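# Remove elastic band from tea caddies, lay it flat

## Task

Get the elastic band off the tea caddies and leave it lying flat on the table, well away from the caddies and with no part of it crossing another. Every caddy must still stand upright close to its starting spot, and nothing may be knocked or pushed out of the work area. At the end all grippers must have released and moved away, and the result must stay in place on its own, with no robot holding it.

## Robot and tools

Setup: four identical i2rt Big YAM arms, named arm1, arm2, arm3 and arm4, are mounted on the tabletop. Each has six revolute joints, a two-finger gripper and a wrist camera. Two fixed room cameras, cam_high and cam_low, also watch the scene.

Base positions in the shared scene frame (metres; heading in degrees, counter-clockwise from +x):
- arm1: (+0.32, +0.46, +0.72), heading -125
- arm2: (-0.32, +0.46, +0.72), heading -55
- arm3: (-0.32, -0.46, +0.72), heading +55
- arm4: (+0.32, -0.46, +0.72), heading +125

The scene frame's origin is on the floor, with +z up, so the tabletop is near z=0.72. The hand point lies midway between the fingertips. The hand's z axis runs along the fingers, and its y axis is the direction the fingers open and close. Reach is roughly 1.0 m from the joint1 axis.

execute_actions({"actions": [...], "cameras": [...]}):
- actions: a list holding either zero objects or exactly one. That object has an optional key per arm ("arm1" to "arm4"), and each arm has one key, "joints".
- joints: named absolute targets. They are not offsets.
- Arms in the same action start together but may finish at different times. A joint or arm you leave out may keep pushing toward its earlier target.
- An unknown key or an out-of-range number rejects the whole call, and nothing moves.
- An empty list just reports state and images.
- cameras: a list drawn from arm1_cam_wrist, arm2_cam_wrist, arm3_cam_wrist, arm4_cam_wrist, cam_high, cam_low, all. Omitting it, passing null or passing ["all"] returns every camera; [] returns none.
- Each action runs at most 15 s.

Joint targets (range, done-tolerance, meaning):
- joint1_rad: -2.879 to 2.879, ±0.045. Base yaw; positive is counter-clockwise seen from above; 0 points along the base heading.
- joint2_rad: 0 to 3.141, ±0.14. Shoulder; 0 has the upper arm roughly level and pointing back; increasing lifts it up and then over to the front.
- joint3_rad: 0 to 3.019, ±0.09. Elbow; 0 is fully folded; increasing extends the forearm.
- joint4_rad: -1.692 to 1.57, ±0.055. Wrist pitch; positive tips the fingers up.
- joint5_rad: -1.57 to 1.57, ±0.03. Sideways wrist swing; positive goes toward the arm's right.
- joint6_rad: -2.094 to 2.094, ±0.035. Hand roll; positive is clockwise viewed from behind the hand.
- gripper_m: 0 to 0.093 m, ±0.003. Gap between the fingertips. Each pad squeezes with up to roughly 50 to 62 N.

Joints move at different speeds, so the hand can sweep a wide arc between postures. With joints 1 and 6 at 0 and the hand level and pointing forward, the wrist camera sits above the hand and looks toward the fingertips.

Other tools:
- wait({"seconds": s}): s from 0 to 10. Nothing new is commanded; it returns state and images.
- zoom_image({"camera": name, "region": [x0, y0, x1, y1]}): pixel box in that camera's latest full image, origin at the top-left, no larger than 504 by 504. Images are 504x504.
- read_manual({"section": "licences"}): only URDF licence text. It does not move anything.
- finished_scene({"scene": n}): closes the current scene, whose number you pass, and cannot be undone. Call it only once the band lies flat and clear, the caddies stand, and all arms have let go and backed away.

Reading results:
- joint_positions: current angles, and gripper_m.
- pictures line: names the cameras in the same order as the images.
- joint_status: how each commanded joint finished.
  - off_target: stopped short and possibly still pushing.
  - contact_stop or time_out: the joint now holds where it stopped. A timed-out joint may instead keep a target a short way off (at most 0.375, 0.375, 0.113, 0.225, 0.075, 0.3 rad for joints 1 to 6) and continue to press. To relieve that, command its reported position.
  - not_followed: a safety check blocked that arm's joint targets, usually with a "joint command not followed" line and a "cause:" line. Any gripper target still executes, and the blocked targets may be retried later by themselves.
  - limit_stop_at_motor_heat: the arm shut down from heat. Resend the target.
- on_its_own: lists things you did not command; "held at" is the target being held, not the current position.
- Joint torques: the drive output of each arm joint. They are noisy, offset and affected by friction, so treat them only as rough evidence of contact or load.
- MOTOR HOT: appears from 85 °C. At 100 °C the arm drops everything and an OVER-TEMPERATURE FAULT is reported.
- Camera calibration: K and T_world_to_cam follow OpenCV conventions. They can be off by a few degrees and millimetres, and wrist camera poses also carry joint errors.

What to avoid:
- Arm-to-arm crushing ends the run, and a hard knock can as well. The anti-collision check ignores fingers, gripper bodies and wrist cameras and may act too late, and no state line reports touching.
- Arms never stop on contact: they keep pushing and can overheat.
- Do not topple caddies, drop or fling the band, slam into things, or push anything off the work area.
- Arms move independently, so plan clearances; a stalled arm does not pause the others.
- The simulation runs while you think, and the arms hold their last command in the meantime.

Each tool is called after "Emit:" in YAML: its name, and indented under it one key for each argument.

## Session

I'll start by looking at the current state of the scene.

Emit:
execute_actions:
  actions: []

Scene clock: 0.00 s.
Joint torques (N m, as the arm reports them, + toward a larger angle): no reading
Motor temperatures (°C, as the motors report them): arm1=[22 22 24 25 23 21] | arm2=[21 22 24 22 21 23] | arm3=[24 22 24 20 22 25] | arm4=[23 25 22 25 24 22]
arm1.joint_positions: joint1_rad=+0.008 joint2_rad=+0.436 joint3_rad=+1.462 joint4_rad=-1.535 joint5_rad=-0.004 joint6_rad=-0.014 gripper_m=+0.095
arm1.joint_status: not commanded
arm1.hand: x=+0.2546 y=+0.3594 z=+1.3375 quat_wxyz=(-0.248, -0.750, -0.426, +0.441) (m; scene frame)
arm2.joint_positions: joint1_rad=-0.016 joint2_rad=+0.449 joint3_rad=+1.480 joint4_rad=-1.528 joint5_rad=+0.013 joint6_rad=-0.003 gripper_m=+0.095
arm2.joint_status: not commanded
arm2.hand: x=-0.2566 y=+0.3594 z=+1.3356 quat_wxyz=(-0.443, -0.422, -0.747, +0.262) (m; scene frame)
arm3.joint_positions: joint1_rad=+0.016 joint2_rad=+0.427 joint3_rad=+1.477 joint4_rad=-1.534 joint5_rad=+0.000 joint6_rad=+0.006 gripper_m=+0.094
arm3.joint_status: not commanded
arm3.hand: x=-0.2600 y=-0.3704 z=+1.3029 quat_wxyz=(-0.460, +0.399, -0.754, -0.246) (m; scene frame)
arm4.joint_positions: joint1_rad=+0.008 joint2_rad=+0.446 joint3_rad=+1.463 joint4_rad=-1.528 joint5_rad=-0.012 joint6_rad=-0.003 gripper_m=+0.094
arm4.joint_status: not commanded
arm4.hand: x=+0.2445 y=-0.3602 z=+1.3620 quat_wxyz=(-0.226, +0.771, -0.387, -0.452) (m; scene frame)
pictures: arm1_cam_wrist, arm2_cam_wrist, arm3_cam_wrist, arm4_cam_wrist, cam_high, cam_low
Images, in order (width x height): arm1_cam_wrist 504x504, arm2_cam_wrist 504x504, arm3_cam_wrist 504x504, arm4_cam_wrist 504x504, cam_high 504x504, cam_low 504x504.

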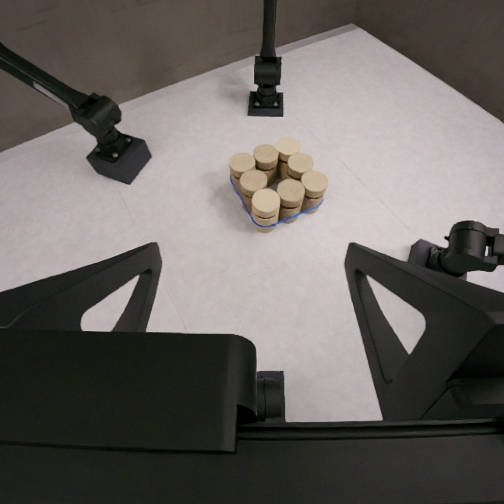

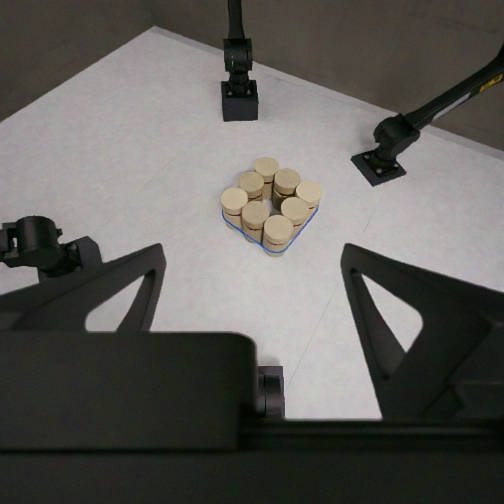

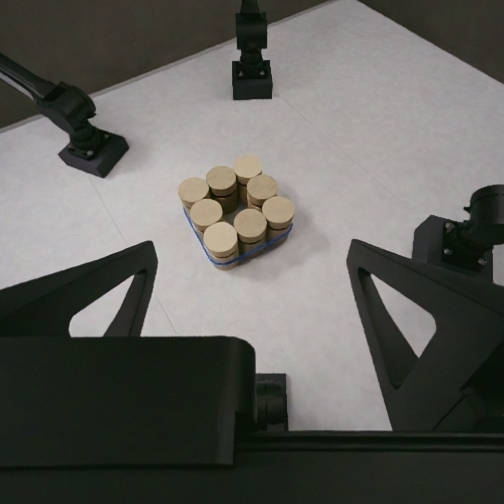

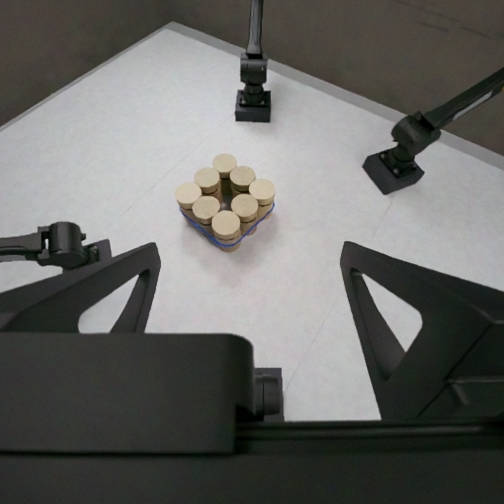

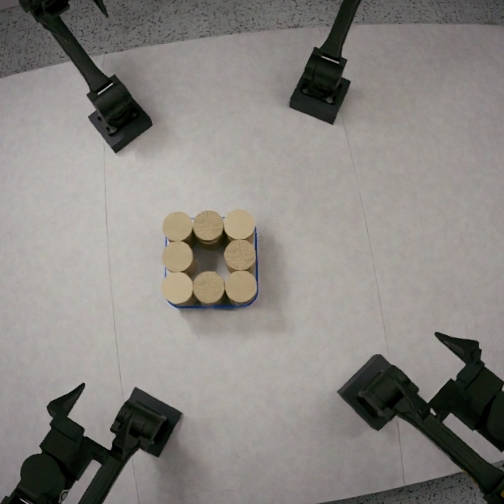

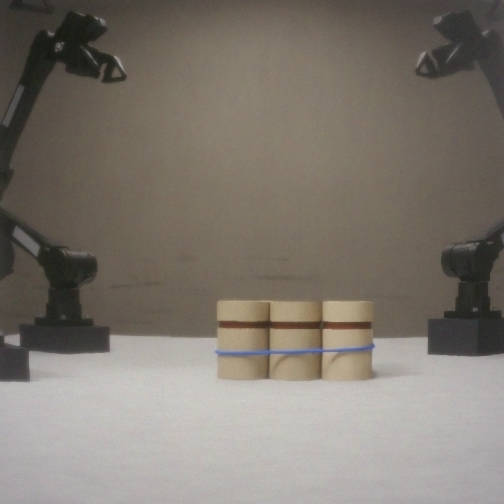

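Emit:
zoom_image:
  camera: "cam_high"
  region: [140, 190, 280, 330]

Emit:
zoom_image:
  camera: "cam_low"
  region: [200, 260, 400, 400]

Region (140, 190, 280, 330) of cam_high's 504x504 image, scaled by 3.600, with more detail than that image has.

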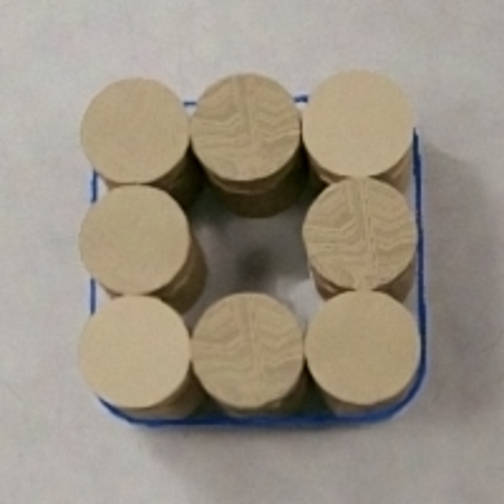

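Region (200, 260, 400, 400) of cam_low's 504x504 image, scaled by 2.520, with more detail than that image has; it fills the top 353 rows of this view, and the rest is white.

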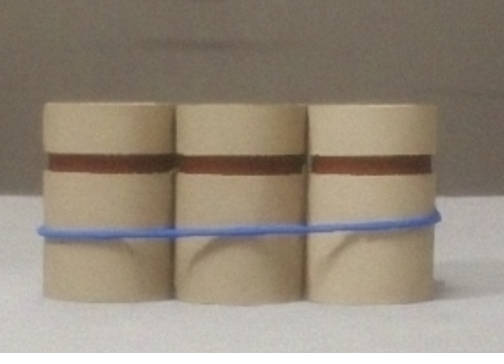

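Emit:
zoom_image:
  camera: "arm1_cam_wrist"
  region: [215, 125, 345, 245]

Emit:
zoom_image:
  camera: "arm2_cam_wrist"
  region: [205, 145, 335, 265]

Emit:
zoom_image:
  camera: "arm3_cam_wrist"
  region: [165, 145, 305, 280]

Emit:
zoom_image:
  camera: "arm4_cam_wrist"
  region: [160, 140, 290, 265]

Region (215, 125, 345, 245) of arm1_cam_wrist's 504x504 image, scaled by 3.877, with more detail than that image has; it fills the top 465 rows of this view, and the rest is white.

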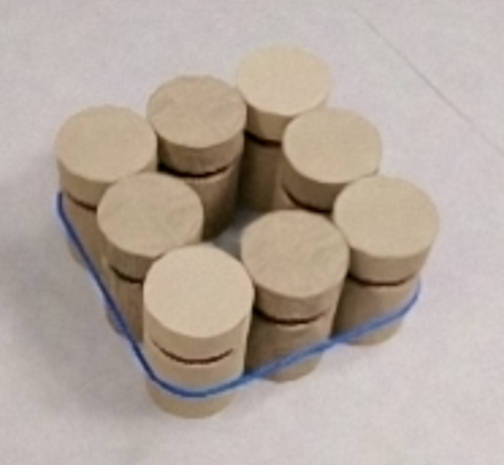

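Region (205, 145, 335, 265) of arm2_cam_wrist's 504x504 image, scaled by 3.877, with more detail than that image has; it fills the top 465 rows of this view, and the rest is white.

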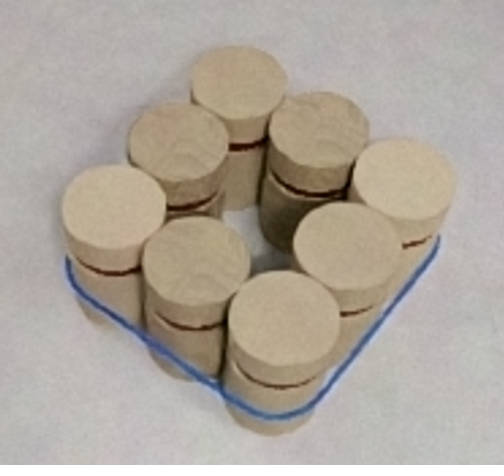

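Region (165, 145, 305, 280) of arm3_cam_wrist's 504x504 image, scaled by 3.600, with more detail than that image has; it fills the top 486 rows of this view, and the rest is white.

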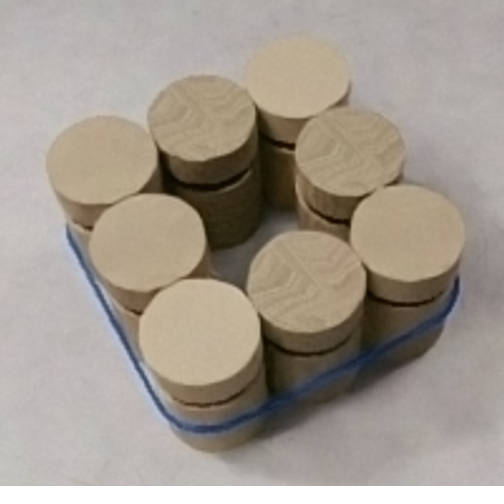

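Region (160, 140, 290, 265) of arm4_cam_wrist's 504x504 image, scaled by 3.877, with more detail than that image has; it fills the top 485 rows of this view, and the rest is white.

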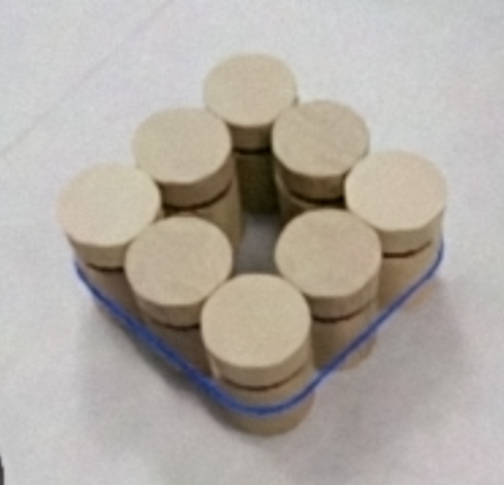

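Emit:
execute_actions:
  actions:
    - {"arm1":{"joints":{"joint1_rad":0.402,"joint2_rad":1.58,"joint3_rad":1.139,"joint4_rad":-0.649,"joint5_rad":1.042,"joint6_rad":-0.147,"gripper_m":0.03}},"arm2":{"joints":{"joint1_rad":0.321,"joint2_rad":1.10,"joint3_rad":0.35,"joint4_rad":0.343,"joint5_rad":0.784,"joint6_rad":-0.958,"gripper_m":0.03}},"arm3":{"joints":{"joint1_rad":0.87,"joint2_rad":1.45,"joint3_rad":1.053,"joint4_rad":-1.328,"joint5_rad":0.956,"joint6_rad":0.614,"gripper_m":0.03}},"arm4":{"joints":{"joint1_rad":0.754,"joint2_rad":1.45,"joint3_rad":0.837,"joint4_rad":-0.395,"joint5_rad":1.035,"joint6_rad":-0.233,"gripper_m":0.03}}}
  cameras: ["cam_high","cam_low"]

Scene clock: 121.97 s.
Joint torques (N m, as the arm reports them, + toward a larger angle): arm1=[ -0.13 -12.85   7.61   1.7    0.53  -0.08] | arm2=[ 0.21 -5.48  7.22  2.44  0.25 -0.09] | arm3=[ 1.03 -9.18  8.87  0.36  0.93  0.19] | arm4=[-1.41 -9.76 10.04  1.88  0.48 -0.17]
Motor temperatures (°C, as the motors report them): arm1=[22 22 28 25 23 21] | arm2=[21 23 27 23 21 23] | arm3=[24 23 28 21 22 25] | arm4=[23 25 26 25 24 22]
arm1.joint_positions: joint1_rad=+0.398 joint2_rad=+1.590 joint3_rad=+1.139 joint4_rad=-0.666 joint5_rad=+1.040 joint6_rad=-0.133 gripper_m=+0.030
arm1.joint_status: all done
arm1.hand: x=+0.0904 y=-0.0202 z=+0.9758 quat_wxyz=(+0.270, -0.686, -0.509, +0.444) (m; scene frame)
arm2.joint_positions: joint1_rad=+0.317 joint2_rad=+1.114 joint3_rad=+0.347 joint4_rad=+0.315 joint5_rad=+0.781 joint6_rad=-0.941 gripper_m=+0.030
arm2.joint_status: all done
arm2.hand: x=-0.1153 y=+0.1331 z=+0.9203 quat_wxyz=(-0.099, -0.103, -0.800, +0.583) (m; scene frame)
arm3.joint_positions: joint1_rad=+0.865 joint2_rad=+1.436 joint3_rad=+1.040 joint4_rad=-1.336 joint5_rad=+0.952 joint6_rad=+0.604 gripper_m=+0.030
arm3.joint_status: all done
arm3.hand: x=-0.2775 y=-0.0748 z=+0.9347 quat_wxyz=(-0.407, +0.537, -0.704, +0.225) (m; scene frame)
arm4.joint_positions: joint1_rad=+0.758 joint2_rad=+1.447 joint3_rad=+0.824 joint4_rad=-0.412 joint5_rad=+1.032 joint6_rad=-0.223 gripper_m=+0.030
arm4.joint_status: all done
arm4.hand: x=-0.0798 y=-0.2319 z=+0.9542 quat_wxyz=(-0.513, +0.841, -0.117, -0.127) (m; scene frame)
pictures: cam_high, cam_low
Images, in order (width x height): cam_high 504x504, cam_low 504x504.

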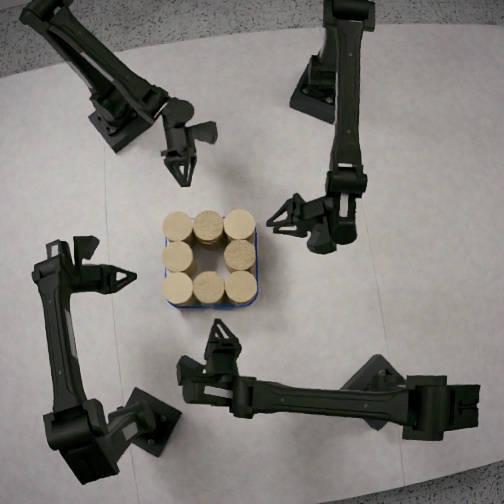

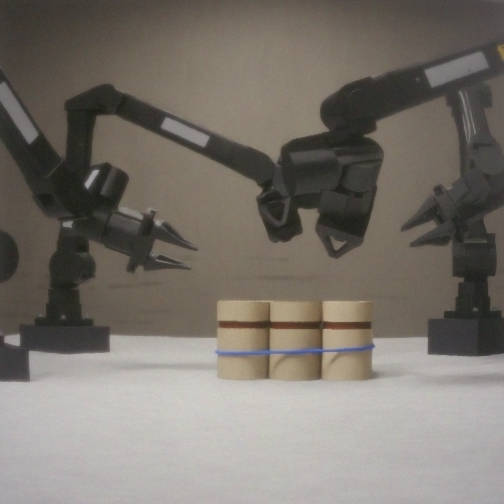

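Emit:
execute_actions:
  actions:
    - {"arm1":{"joints":{"joint1_rad":0.406,"joint2_rad":1.925,"joint4_rad":-0.632,"joint6_rad":-0.16}},"arm2":{"joints":{"joint1_rad":0.325,"joint2_rad":1.465,"joint4_rad":0.37,"joint6_rad":-0.975}},"arm3":{"joints":{"joint1_rad":0.874,"joint2_rad":1.819,"joint3_rad":1.065,"joint4_rad":-1.32,"joint6_rad":0.625}},"arm4":{"joints":{"joint2_rad":1.808,"joint3_rad":0.85,"joint4_rad":-0.378,"joint6_rad":-0.245}}}

Scene clock: 154.43 s.
Joint torques (N m, as the arm reports them, + toward a larger angle): arm1=[  0.18 -15.44   6.3    1.04   0.57  -0.08] | arm2=[ 0.37 -5.49  4.91  1.96  0.32 -0.14] | arm3=[  1.28 -13.     7.24  -0.1    0.73   0.24] | arm4=[ -1.32 -13.76   8.21   1.27   0.48  -0.16]
Motor temperatures (°C, as the motors report them): arm1=[22 24 28 25 24 21] | arm2=[21 23 27 23 21 23] | arm3=[24 23 29 20 23 25] | arm4=[23 26 28 25 24 22]
arm1.joint_positions: joint1_rad=+0.398 joint2_rad=+1.944 joint3_rad=+1.129 joint4_rad=-0.643 joint5_rad=+1.040 joint6_rad=-0.146 gripper_m=+0.030
arm1.joint_status: all done
arm1.hand: x=+0.0925 y=-0.0130 z=+0.8000 quat_wxyz=(+0.369, -0.638, -0.588, +0.332) (m; scene frame)
arm2.joint_positions: joint1_rad=+0.317 joint2_rad=+1.458 joint3_rad=+0.347 joint4_rad=+0.349 joint5_rad=+0.782 joint6_rad=-0.959 gripper_m=+0.030
arm2.joint_status: all done
arm2.hand: x=-0.1229 y=+0.1378 z=+0.8075 quat_wxyz=(+0.013, -0.036, -0.860, +0.509) (m; scene frame)
arm3.joint_positions: joint1_rad=+0.865 joint2_rad=+1.825 joint3_rad=+1.041 joint4_rad=-1.333 joint5_rad=+0.954 joint6_rad=+0.615 gripper_m=+0.030
arm3.joint_status: all done
arm3.hand: x=-0.2765 y=-0.0736 z=+0.8007 quat_wxyz=(-0.337, +0.587, -0.633, +0.376) (m; scene frame)
arm4.joint_positions: joint1_rad=+0.758 joint2_rad=+1.829 joint3_rad=+0.824 joint4_rad=-0.388 joint5_rad=+1.034 joint6_rad=-0.235 gripper_m=+0.030
arm4.joint_status: all done
arm4.hand: x=-0.0620 y=-0.2352 z=+0.7992 quat_wxyz=(-0.498, +0.867, -0.024, +0.029) (m; scene frame)
pictures: arm1_cam_wrist, arm2_cam_wrist, arm3_cam_wrist, arm4_cam_wrist, cam_high, cam_low
camera_calibration (this result's frames):
arm1_cam_wrist: T_world_to_cam=[[-0.513551, 0.03671, 0.857273, -0.638123], [0.5607, 0.770632, 0.302888, -0.279559], [-0.649524, 0.636222, -0.416342, 0.526004], [0, 0, 0, 1]] pos_world=[0.170692, -0.0957925, 0.850719]
arm2_cam_wrist: T_world_to_cam=[[-0.0509961, -0.464309, 0.884204, -0.658587], [-0.77992, 0.571518, 0.255131, -0.371343], [-0.623798, -0.676597, -0.391269, 0.45252], [0, 0, 0, 1]] pos_world=[-0.0409219, 0.212615, 0.854123]
arm3_cam_wrist: T_world_to_cam=[[0.480319, -0.0344199, 0.876418, -0.573196], [-0.576969, -0.764995, 0.286163, -0.434281], [0.660606, -0.643115, -0.387301, 0.571897], [0, 0, 0, 1]] pos_world=[-0.353048, 0.0158436, 0.84813]
arm4_cam_wrist: T_world_to_cam=[[0.00777629, 0.503448, 0.86399, -0.568921], [0.770339, -0.553919, 0.315836, -0.330723], [0.637587, 0.663109, -0.392133, 0.635669], [0, 0, 0, 1]] pos_world=[-0.146101, -0.318289, 0.845264]
Images, in order (width x height): arm1_cam_wrist 504x504, arm2_cam_wrist 504x504, arm3_cam_wrist 504x504, arm4_cam_wrist 504x504, cam_high 504x504, cam_low 504x504.

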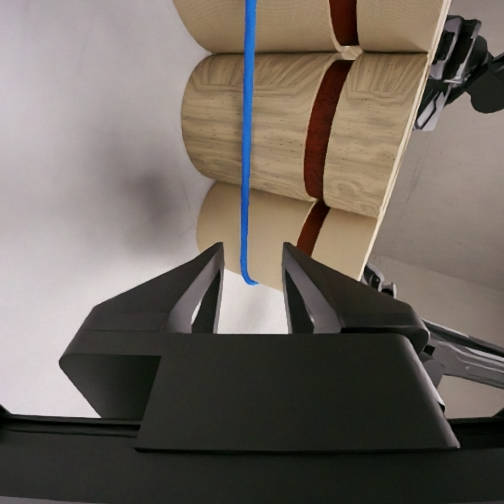

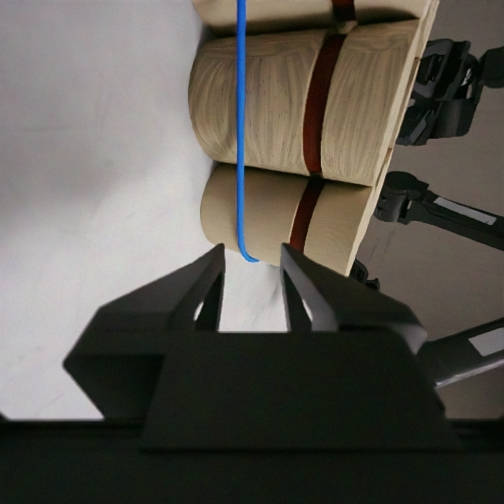

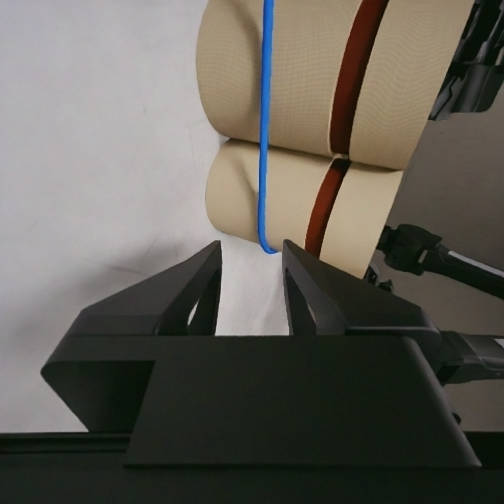

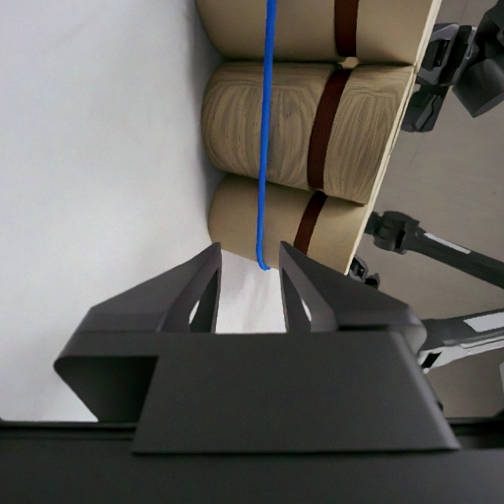

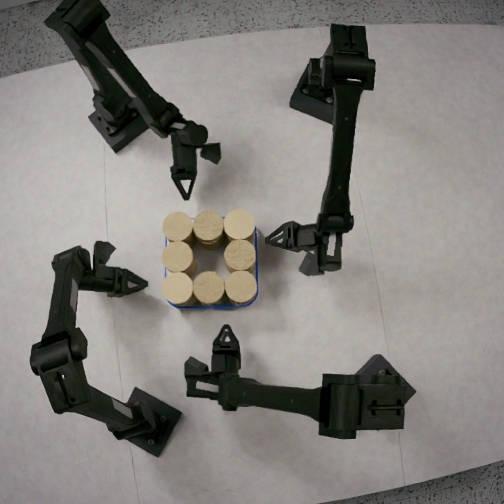

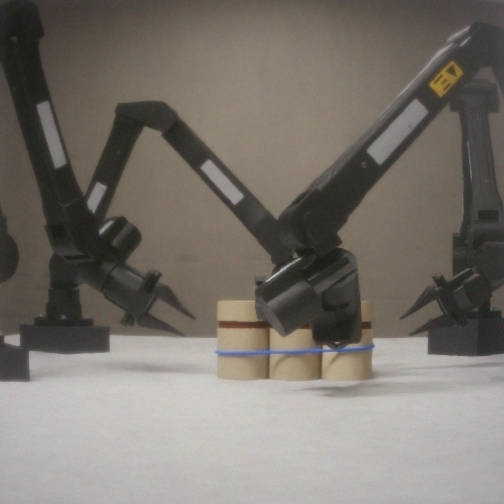

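Emit:
zoom_image:
  camera: "cam_high"
  region: [110, 160, 310, 360]

Region (110, 160, 310, 360) of cam_high's 504x504 image, scaled by 2.520, with more detail than that image has.

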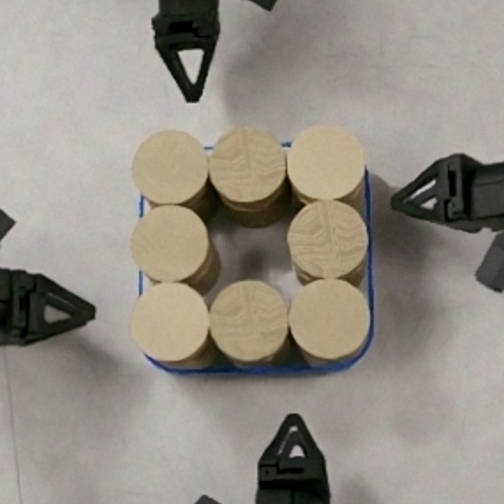

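Emit:
execute_actions:
  actions:
    - {"arm1":{"joints":{"joint1_rad":0.357,"joint2_rad":1.957,"joint3_rad":1.118,"joint4_rad":-0.503,"joint5_rad":1.035,"joint6_rad":-0.241}},"arm2":{"joints":{"joint1_rad":0.265,"joint2_rad":1.64,"joint3_rad":0.445,"joint4_rad":0.478,"joint5_rad":0.741,"joint6_rad":-1.027}},"arm3":{"joints":{"joint1_rad":0.757,"joint2_rad":1.829,"joint3_rad":1.049,"joint4_rad":-1.14,"joint5_rad":1.006,"joint6_rad":0.43}},"arm4":{"joints":{"joint1_rad":0.637,"joint2_rad":1.856,"joint3_rad":0.815,"joint4_rad":-0.109,"joint5_rad":1.001,"joint6_rad":-0.446}}}

Scene clock: 275.60 s.
Joint torques (N m, as the arm reports them, + toward a larger angle): arm1=[ -0.72 -13.8    5.17   1.37   0.44  -0.09] | arm2=[-0.05 -8.19  5.02  2.22  0.17 -0.09] | arm3=[  0.14 -13.23   6.27   0.37   0.87   0.  ] | arm4=[ -0.65 -11.91   5.38   1.68   0.36  -0.15]
Motor temperatures (°C, as the motors report them): arm1=[22 26 29 25 24 21] | arm2=[21 23 27 23 22 23] | arm3=[24 25 29 20 23 25] | arm4=[23 28 28 25 25 22]
arm1.joint_positions: joint1_rad=+0.359 joint2_rad=+1.948 joint3_rad=+1.123 joint4_rad=-0.518 joint5_rad=+1.036 joint6_rad=-0.226 gripper_m=+0.030
arm1.joint_status: all done
arm1.hand: x=+0.0712 y=-0.0200 z=+0.7985 quat_wxyz=(+0.358, -0.644, -0.579, +0.348) (m; scene frame)
arm2.joint_positions: joint1_rad=+0.272 joint2_rad=+1.629 joint3_rad=+0.432 joint4_rad=+0.453 joint5_rad=+0.743 joint6_rad=-1.010 gripper_m=+0.030
arm2.joint_status: all done
arm2.hand: x=-0.1043 y=+0.1048 z=+0.7844 quat_wxyz=(+0.017, -0.029, -0.862, +0.505) (m; scene frame)
arm3.joint_positions: joint1_rad=+0.754 joint2_rad=+1.825 joint3_rad=+1.041 joint4_rad=-1.155 joint5_rad=+1.002 joint6_rad=+0.440 gripper_m=+0.030
arm3.joint_status: all done
arm3.hand: x=-0.2335 y=-0.0503 z=+0.7939 quat_wxyz=(-0.344, +0.582, -0.641, +0.364) (m; scene frame)
arm4.joint_positions: joint1_rad=+0.631 joint2_rad=+1.853 joint3_rad=+0.819 joint4_rad=-0.124 joint5_rad=+1.002 joint6_rad=-0.434 gripper_m=+0.030
arm4.joint_status: all done
arm4.hand: x=-0.0662 y=-0.1798 z=+0.7958 quat_wxyz=(-0.503, +0.863, -0.048, +0.007) (m; scene frame)
pictures: arm1_cam_wrist, arm2_cam_wrist, arm3_cam_wrist, arm4_cam_wrist, cam_high, cam_low
camera_calibration (this result's frames):
arm1_cam_wrist: T_world_to_cam=[[-0.504698, 0.0737767, 0.860138, -0.649713], [0.562755, 0.783674, 0.262987, -0.229762], [-0.654665, 0.616776, -0.437037, 0.53253], [0, 0, 0, 1]] pos_world=[0.15002, -0.10046, 0.852002]
arm2_cam_wrist: T_world_to_cam=[[-0.036118, -0.473868, 0.879855, -0.646548], [-0.781203, 0.562457, 0.270857, -0.343604], [-0.623231, -0.677563, -0.390502, 0.432347], [0, 0, 0, 1]] pos_world=[-0.0223249, 0.179826, 0.830768]
arm3_cam_wrist: T_world_to_cam=[[0.4858, -0.0635136, 0.871759, -0.583578], [-0.576823, -0.772639, 0.265151, -0.373371], [0.656714, -0.631661, -0.411984, 0.575103], [0, 0, 0, 1]] pos_world=[-0.309545, 0.0377243, 0.844672]
arm4_cam_wrist: T_world_to_cam=[[0.070406, 0.488862, 0.869515, -0.596622], [0.778163, -0.572287, 0.258745, -0.253124], [0.624103, 0.658408, -0.420707, 0.6213], [0, 0, 0, 1]] pos_world=[-0.148778, -0.262263, 0.845652]
Images, in order (width x height): arm1_cam_wrist 504x504, arm2_cam_wrist 504x504, arm3_cam_wrist 504x504, arm4_cam_wrist 504x504, cam_high 504x504, cam_low 504x504.

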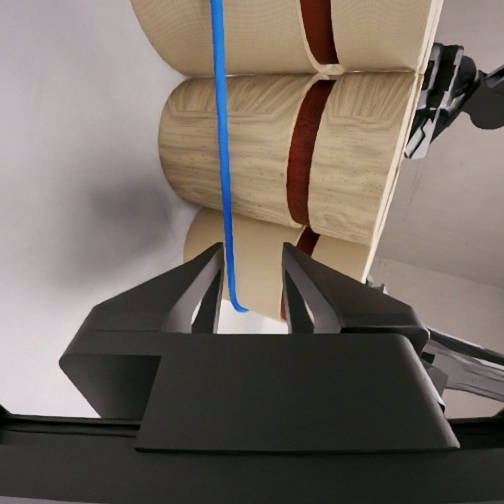

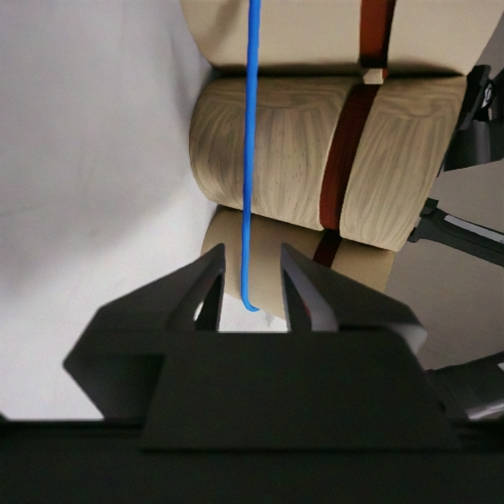

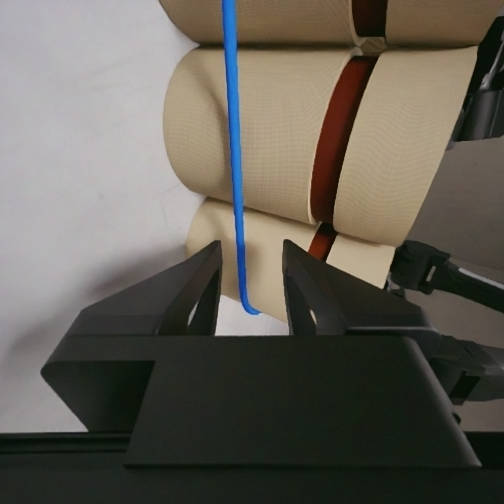

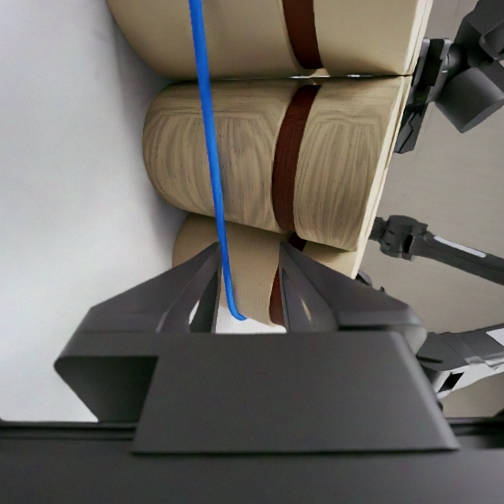

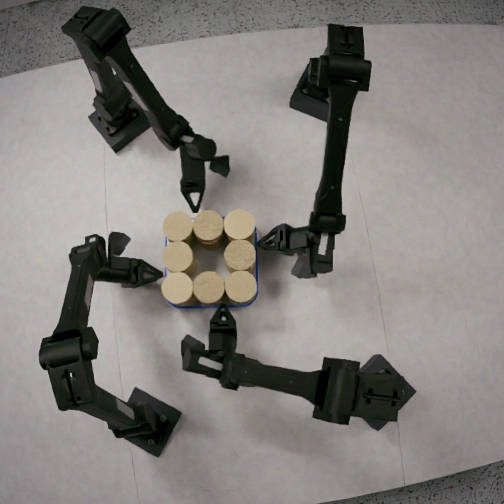

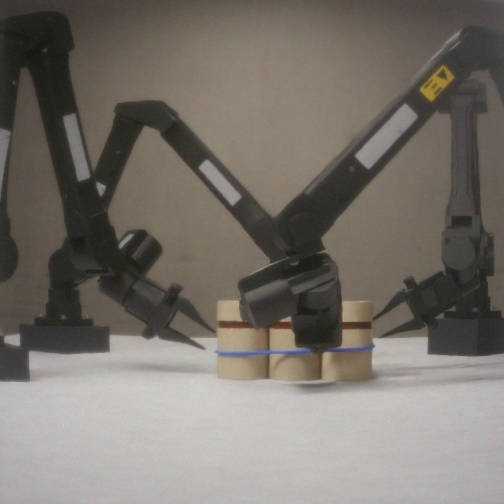

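Emit:
zoom_image:
  camera: "cam_high"
  region: [130, 180, 290, 340]

Emit:
zoom_image:
  camera: "cam_low"
  region: [150, 270, 440, 390]

Region (130, 180, 290, 340) of cam_high's 504x504 image, scaled by 3.150, with more detail than that image has.

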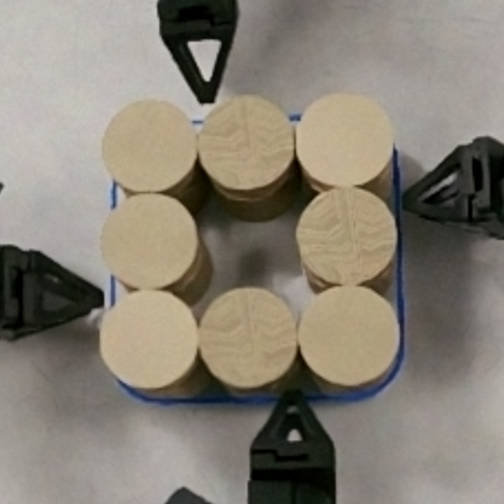

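Region (150, 270, 440, 390) of cam_low's 504x504 image, scaled by 1.738, with more detail than that image has; it fills the top 209 rows of this view, and the rest is white.

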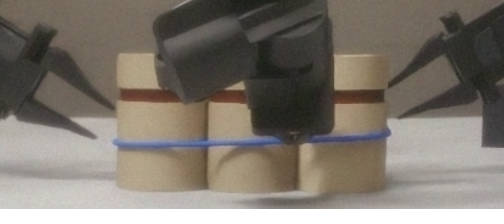

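Emit:
execute_actions:
  actions:
    - {"arm1":{"joints":{"joint1_rad":0.337,"joint2_rad":1.995,"joint3_rad":1.105,"joint4_rad":-0.447,"joint5_rad":1.03,"joint6_rad":-0.284}},"arm2":{"joints":{"joint1_rad":0.232,"joint2_rad":1.695,"joint3_rad":0.462,"joint4_rad":0.529,"joint5_rad":0.717,"joint6_rad":-1.057}},"arm3":{"joints":{"joint1_rad":0.731,"joint2_rad":1.848,"joint3_rad":1.018,"joint4_rad":-1.075,"joint5_rad":1.016,"joint6_rad":0.381}},"arm4":{"joints":{"joint1_rad":0.612,"joint2_rad":1.904,"joint3_rad":0.80,"joint4_rad":-0.045,"joint5_rad":0.991,"joint6_rad":-0.497}}}

Scene clock: 357.03 s.
Joint torques (N m, as the arm reports them, + toward a larger angle): arm1=[ -1.41 -14.51   5.06   1.36   0.45  -0.09] | arm2=[-0.53 -7.72  5.67  2.15  0.2  -0.08] | arm3=[ -0.25 -11.97   5.31   0.36   0.89   0.05] | arm4=[ -1.24 -12.8    5.16   1.7    0.36  -0.18]
Motor temperatures (°C, as the motors report them): arm1=[22 26 28 25 24 21] | arm2=[21 23 27 23 22 23] | arm3=[24 26 29 20 23 25] | arm4=[23 28 26 25 25 22]
arm1.joint_positions: joint1_rad=+0.345 joint2_rad=+1.997 joint3_rad=+1.107 joint4_rad=-0.463 joint5_rad=+1.031 joint6_rad=-0.269 gripper_m=+0.030
arm1.joint_status: all done
arm1.hand: x=+0.0659 y=-0.0126 z=+0.7713 quat_wxyz=(+0.368, -0.635, -0.591, +0.334) (m; scene frame)
arm2.joint_positions: joint1_rad=+0.239 joint2_rad=+1.678 joint3_rad=+0.439 joint4_rad=+0.501 joint5_rad=+0.719 joint6_rad=-1.040 gripper_m=+0.030
arm2.joint_status: all done
arm2.hand: x=-0.1097 y=+0.0960 z=+0.7731 quat_wxyz=(+0.022, -0.026, -0.865, +0.501) (m; scene frame)
arm3.joint_positions: joint1_rad=+0.745 joint2_rad=+1.825 joint3_rad=+1.021 joint4_rad=-1.090 joint5_rad=+1.012 joint6_rad=+0.391 gripper_m=+0.030
arm3.joint_status: all done
arm3.hand: x=-0.2295 y=-0.0487 z=+0.7875 quat_wxyz=(-0.349, +0.588, -0.636, +0.360) (m; scene frame)
arm4.joint_positions: joint1_rad=+0.616 joint2_rad=+1.907 joint3_rad=+0.802 joint4_rad=-0.060 joint5_rad=+0.992 joint6_rad=-0.486 gripper_m=+0.030
arm4.joint_status: all done
arm4.hand: x=-0.0566 y=-0.1768 z=+0.7714 quat_wxyz=(-0.498, +0.866, -0.029, +0.024) (m; scene frame)
pictures: arm1_cam_wrist, arm2_cam_wrist, arm3_cam_wrist, arm4_cam_wrist, cam_high, cam_low
camera_calibration (this result's frames):
arm1_cam_wrist: T_world_to_cam=[[-0.5131, 0.0315437, 0.857749, -0.627676], [0.55346, 0.775984, 0.30254, -0.25548], [-0.656057, 0.629963, -0.415616, 0.496295], [0, 0, 0, 1]] pos_world=[0.144935, -0.0945997, 0.821949]
arm2_cam_wrist: T_world_to_cam=[[-0.0265552, -0.482166, 0.875677, -0.63598], [-0.778187, 0.559821, 0.28465, -0.349822], [-0.627471, -0.673882, -0.390082, 0.417471], [0, 0, 0, 1]] pos_world=[-0.0271647, 0.170516, 0.819338]
arm3_cam_wrist: T_world_to_cam=[[0.487277, -0.0571587, 0.871375, -0.578878], [-0.561464, -0.784764, 0.262496, -0.363036], [0.66882, -0.617153, -0.41449, 0.576303], [0, 0, 0, 1]] pos_world=[-0.3072, 0.0376818, 0.838587]
arm4_cam_wrist: T_world_to_cam=[[0.0215749, 0.501804, 0.864712, -0.574369], [0.772702, -0.5572, 0.304072, -0.28511], [0.634402, 0.661605, -0.399766, 0.58804], [0, 0, 0, 1]] pos_world=[-0.140357, -0.259693, 0.818436]
Images, in order (width x height): arm1_cam_wrist 504x504, arm2_cam_wrist 504x504, arm3_cam_wrist 504x504, arm4_cam_wrist 504x504, cam_high 504x504, cam_low 504x504.

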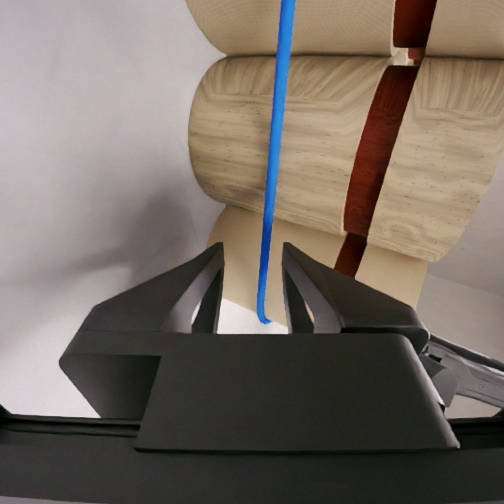

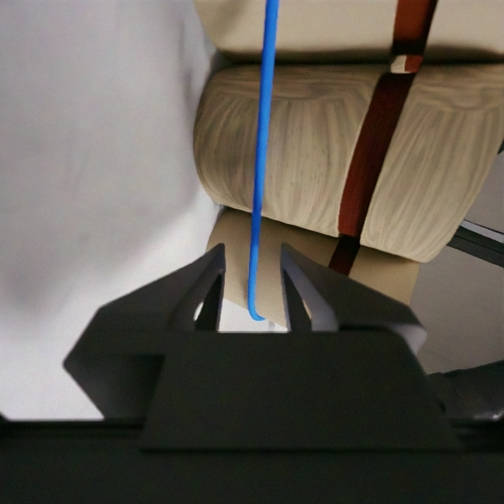

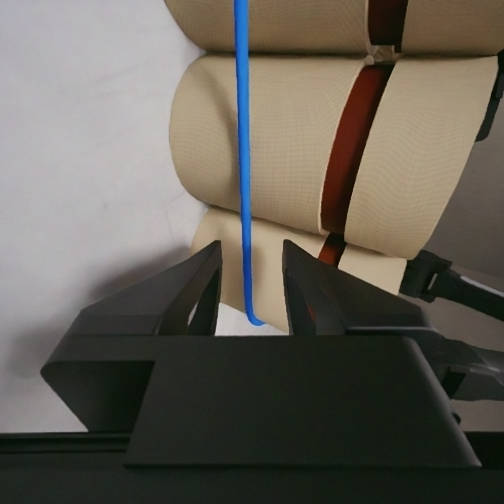

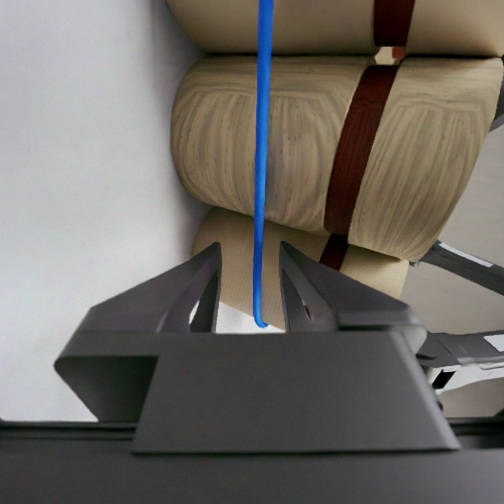

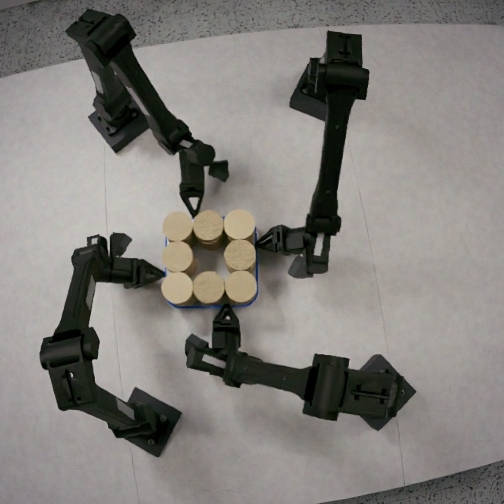

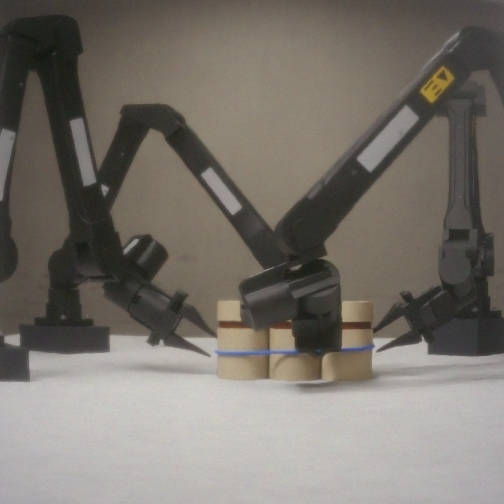

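Emit:
execute_actions:
  actions:
    - {"arm1":{"joints":{"joint1_rad":0.3165,"joint4_rad":-0.417,"joint5_rad":1.019,"joint6_rad":-0.315}},"arm2":{"joints":{"joint1_rad":0.203,"joint2_rad":1.752,"joint3_rad":0.478,"joint4_rad":0.589,"joint5_rad":0.697,"joint6_rad":-1.08}},"arm3":{"joints":{"joint1_rad":0.70,"joint2_rad":1.868,"joint4_rad":-1.031,"joint5_rad":0.99,"joint6_rad":0.34}},"arm4":{"joints":{"joint1_rad":0.583,"joint4_rad":-0.008,"joint5_rad":0.941,"joint6_rad":-0.532}}}

Scene clock: 416.43 s.
Joint torques (N m, as the arm reports them, + toward a larger angle): arm1=[ -0.98 -14.64   5.09   1.4    0.42  -0.08] | arm2=[-0.84 -8.36  5.17  2.18  0.11 -0.09] | arm3=[ -0.78 -11.39   5.26   0.46   0.61   0.01] | arm4=[ -1.07 -13.15   5.21   1.79   0.3   -0.17]
Motor temperatures (°C, as the motors report them): arm1=[22 27 28 25 24 21] | arm2=[21 24 27 23 22 23] | arm3=[24 25 28 20 24 25] | arm4=[23 29 26 25 25 22]
arm1.joint_positions: joint1_rad=+0.323 joint2_rad=+1.997 joint3_rad=+1.107 joint4_rad=-0.433 joint5_rad=+1.021 joint6_rad=-0.300 gripper_m=+0.030
arm1.joint_status: all done
arm1.hand: x=+0.0552 y=-0.0120 z=+0.7709 quat_wxyz=(+0.365, -0.638, -0.590, +0.333) (m; scene frame)
arm2.joint_positions: joint1_rad=+0.211 joint2_rad=+1.734 joint3_rad=+0.458 joint4_rad=+0.562 joint5_rad=+0.700 joint6_rad=-1.063 gripper_m=+0.030
arm2.joint_status: all done
arm2.hand: x=-0.1097 y=+0.0832 z=+0.7644 quat_wxyz=(+0.019, -0.029, -0.863, +0.504) (m; scene frame)
arm3.joint_positions: joint1_rad=+0.710 joint2_rad=+1.844 joint3_rad=+1.021 joint4_rad=-1.047 joint5_rad=+0.993 joint6_rad=+0.351 gripper_m=+0.030
arm3.joint_status: all done
arm3.hand: x=-0.2169 y=-0.0480 z=+0.7757 quat_wxyz=(-0.334, +0.587, -0.643, +0.361) (m; scene frame)
arm4.joint_positions: joint1_rad=+0.585 joint2_rad=+1.907 joint3_rad=+0.802 joint4_rad=-0.023 joint5_rad=+0.943 joint6_rad=-0.521 gripper_m=+0.030
arm4.joint_status: all done
arm4.hand: x=-0.0573 y=-0.1664 z=+0.7676 quat_wxyz=(-0.484, +0.874, -0.031, +0.014) (m; scene frame)
pictures: arm1_cam_wrist, arm2_cam_wrist, arm3_cam_wrist, arm4_cam_wrist, cam_high, cam_low
camera_calibration (this result's frames):
arm1_cam_wrist: T_world_to_cam=[[-0.517602, 0.0376608, 0.854793, -0.630224], [0.55505, 0.775078, 0.30195, -0.249544], [-0.651159, 0.630743, -0.422085, 0.493467], [0, 0, 0, 1]] pos_world=[0.13363, -0.0941, 0.822346]
arm2_cam_wrist: T_world_to_cam=[[-0.0331752, -0.476548, 0.878522, -0.637895], [-0.779036, 0.56298, 0.275966, -0.333957], [-0.626101, -0.675245, -0.389925, 0.405532], [0, 0, 0, 1]] pos_world=[-0.0274224, 0.157856, 0.810693]
arm3_cam_wrist: T_world_to_cam=[[0.506142, -0.0564838, 0.860598, -0.562186], [-0.571409, -0.769379, 0.285565, -0.37166], [0.645996, -0.636291, -0.42169, 0.563055], [0, 0, 0, 1]] pos_world=[-0.291555, 0.0405648, 0.827384]
arm4_cam_wrist: T_world_to_cam=[[0.035787, 0.52939, 0.847623, -0.557749], [0.78263, -0.542284, 0.305645, -0.275824], [0.621458, 0.652437, -0.433723, 0.60389], [0, 0, 0, 1]] pos_world=[-0.139464, -0.248309, 0.818986]
Images, in order (width x height): arm1_cam_wrist 504x504, arm2_cam_wrist 504x504, arm3_cam_wrist 504x504, arm4_cam_wrist 504x504, cam_high 504x504, cam_low 504x504.

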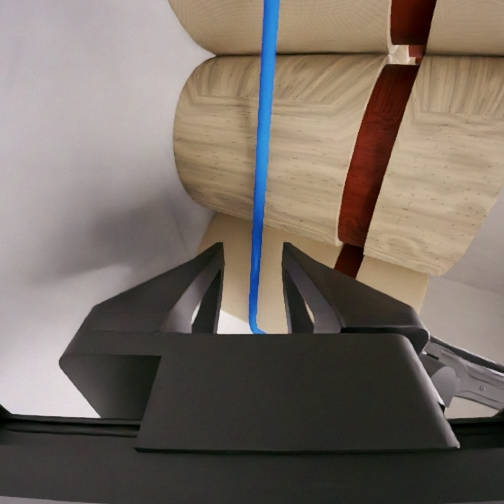

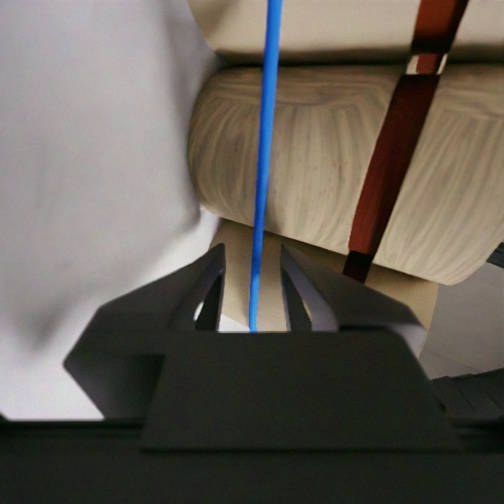

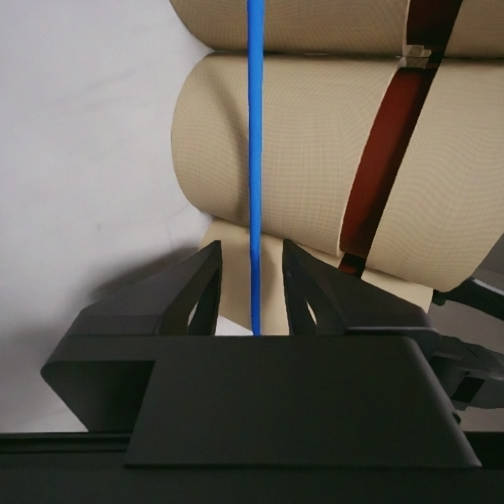

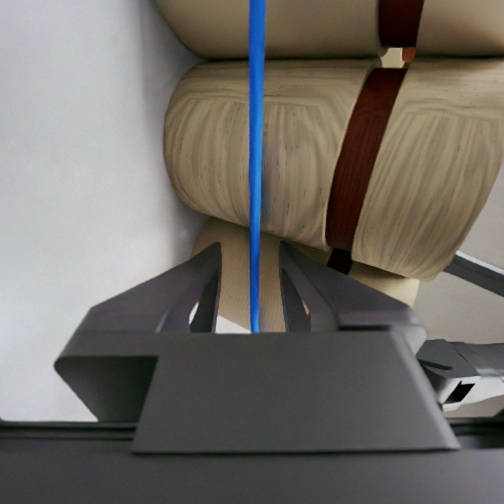

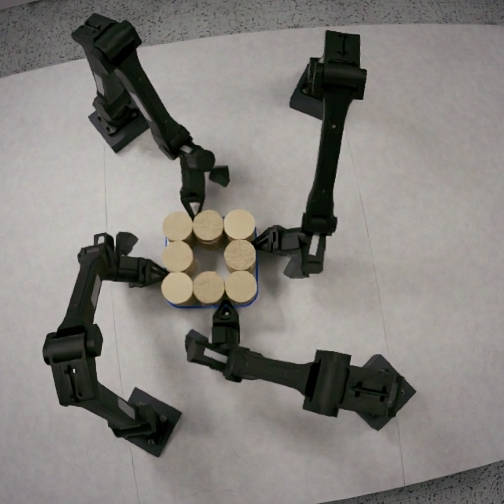

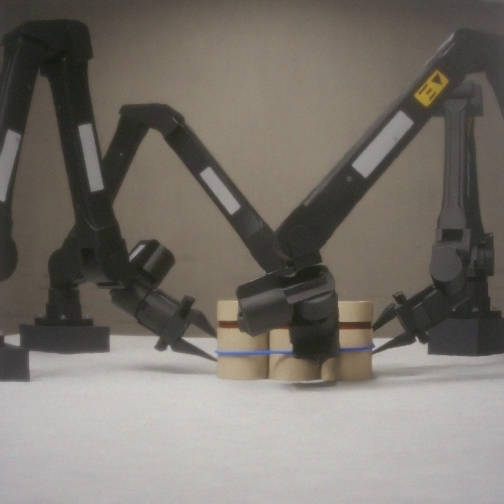

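Emit:
zoom_image:
  camera: "cam_high"
  region: [140, 190, 280, 330]

Region (140, 190, 280, 330) of cam_high's 504x504 image, scaled by 3.600, with more detail than that image has.

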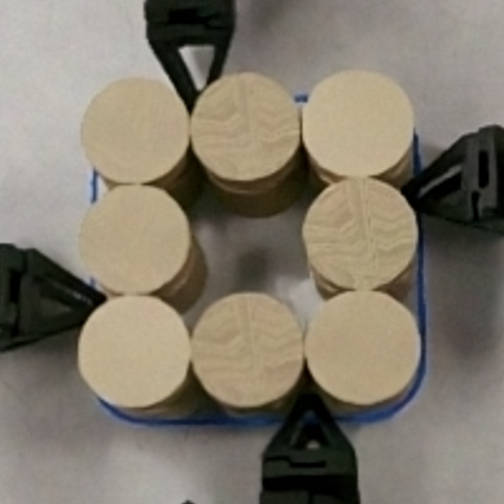

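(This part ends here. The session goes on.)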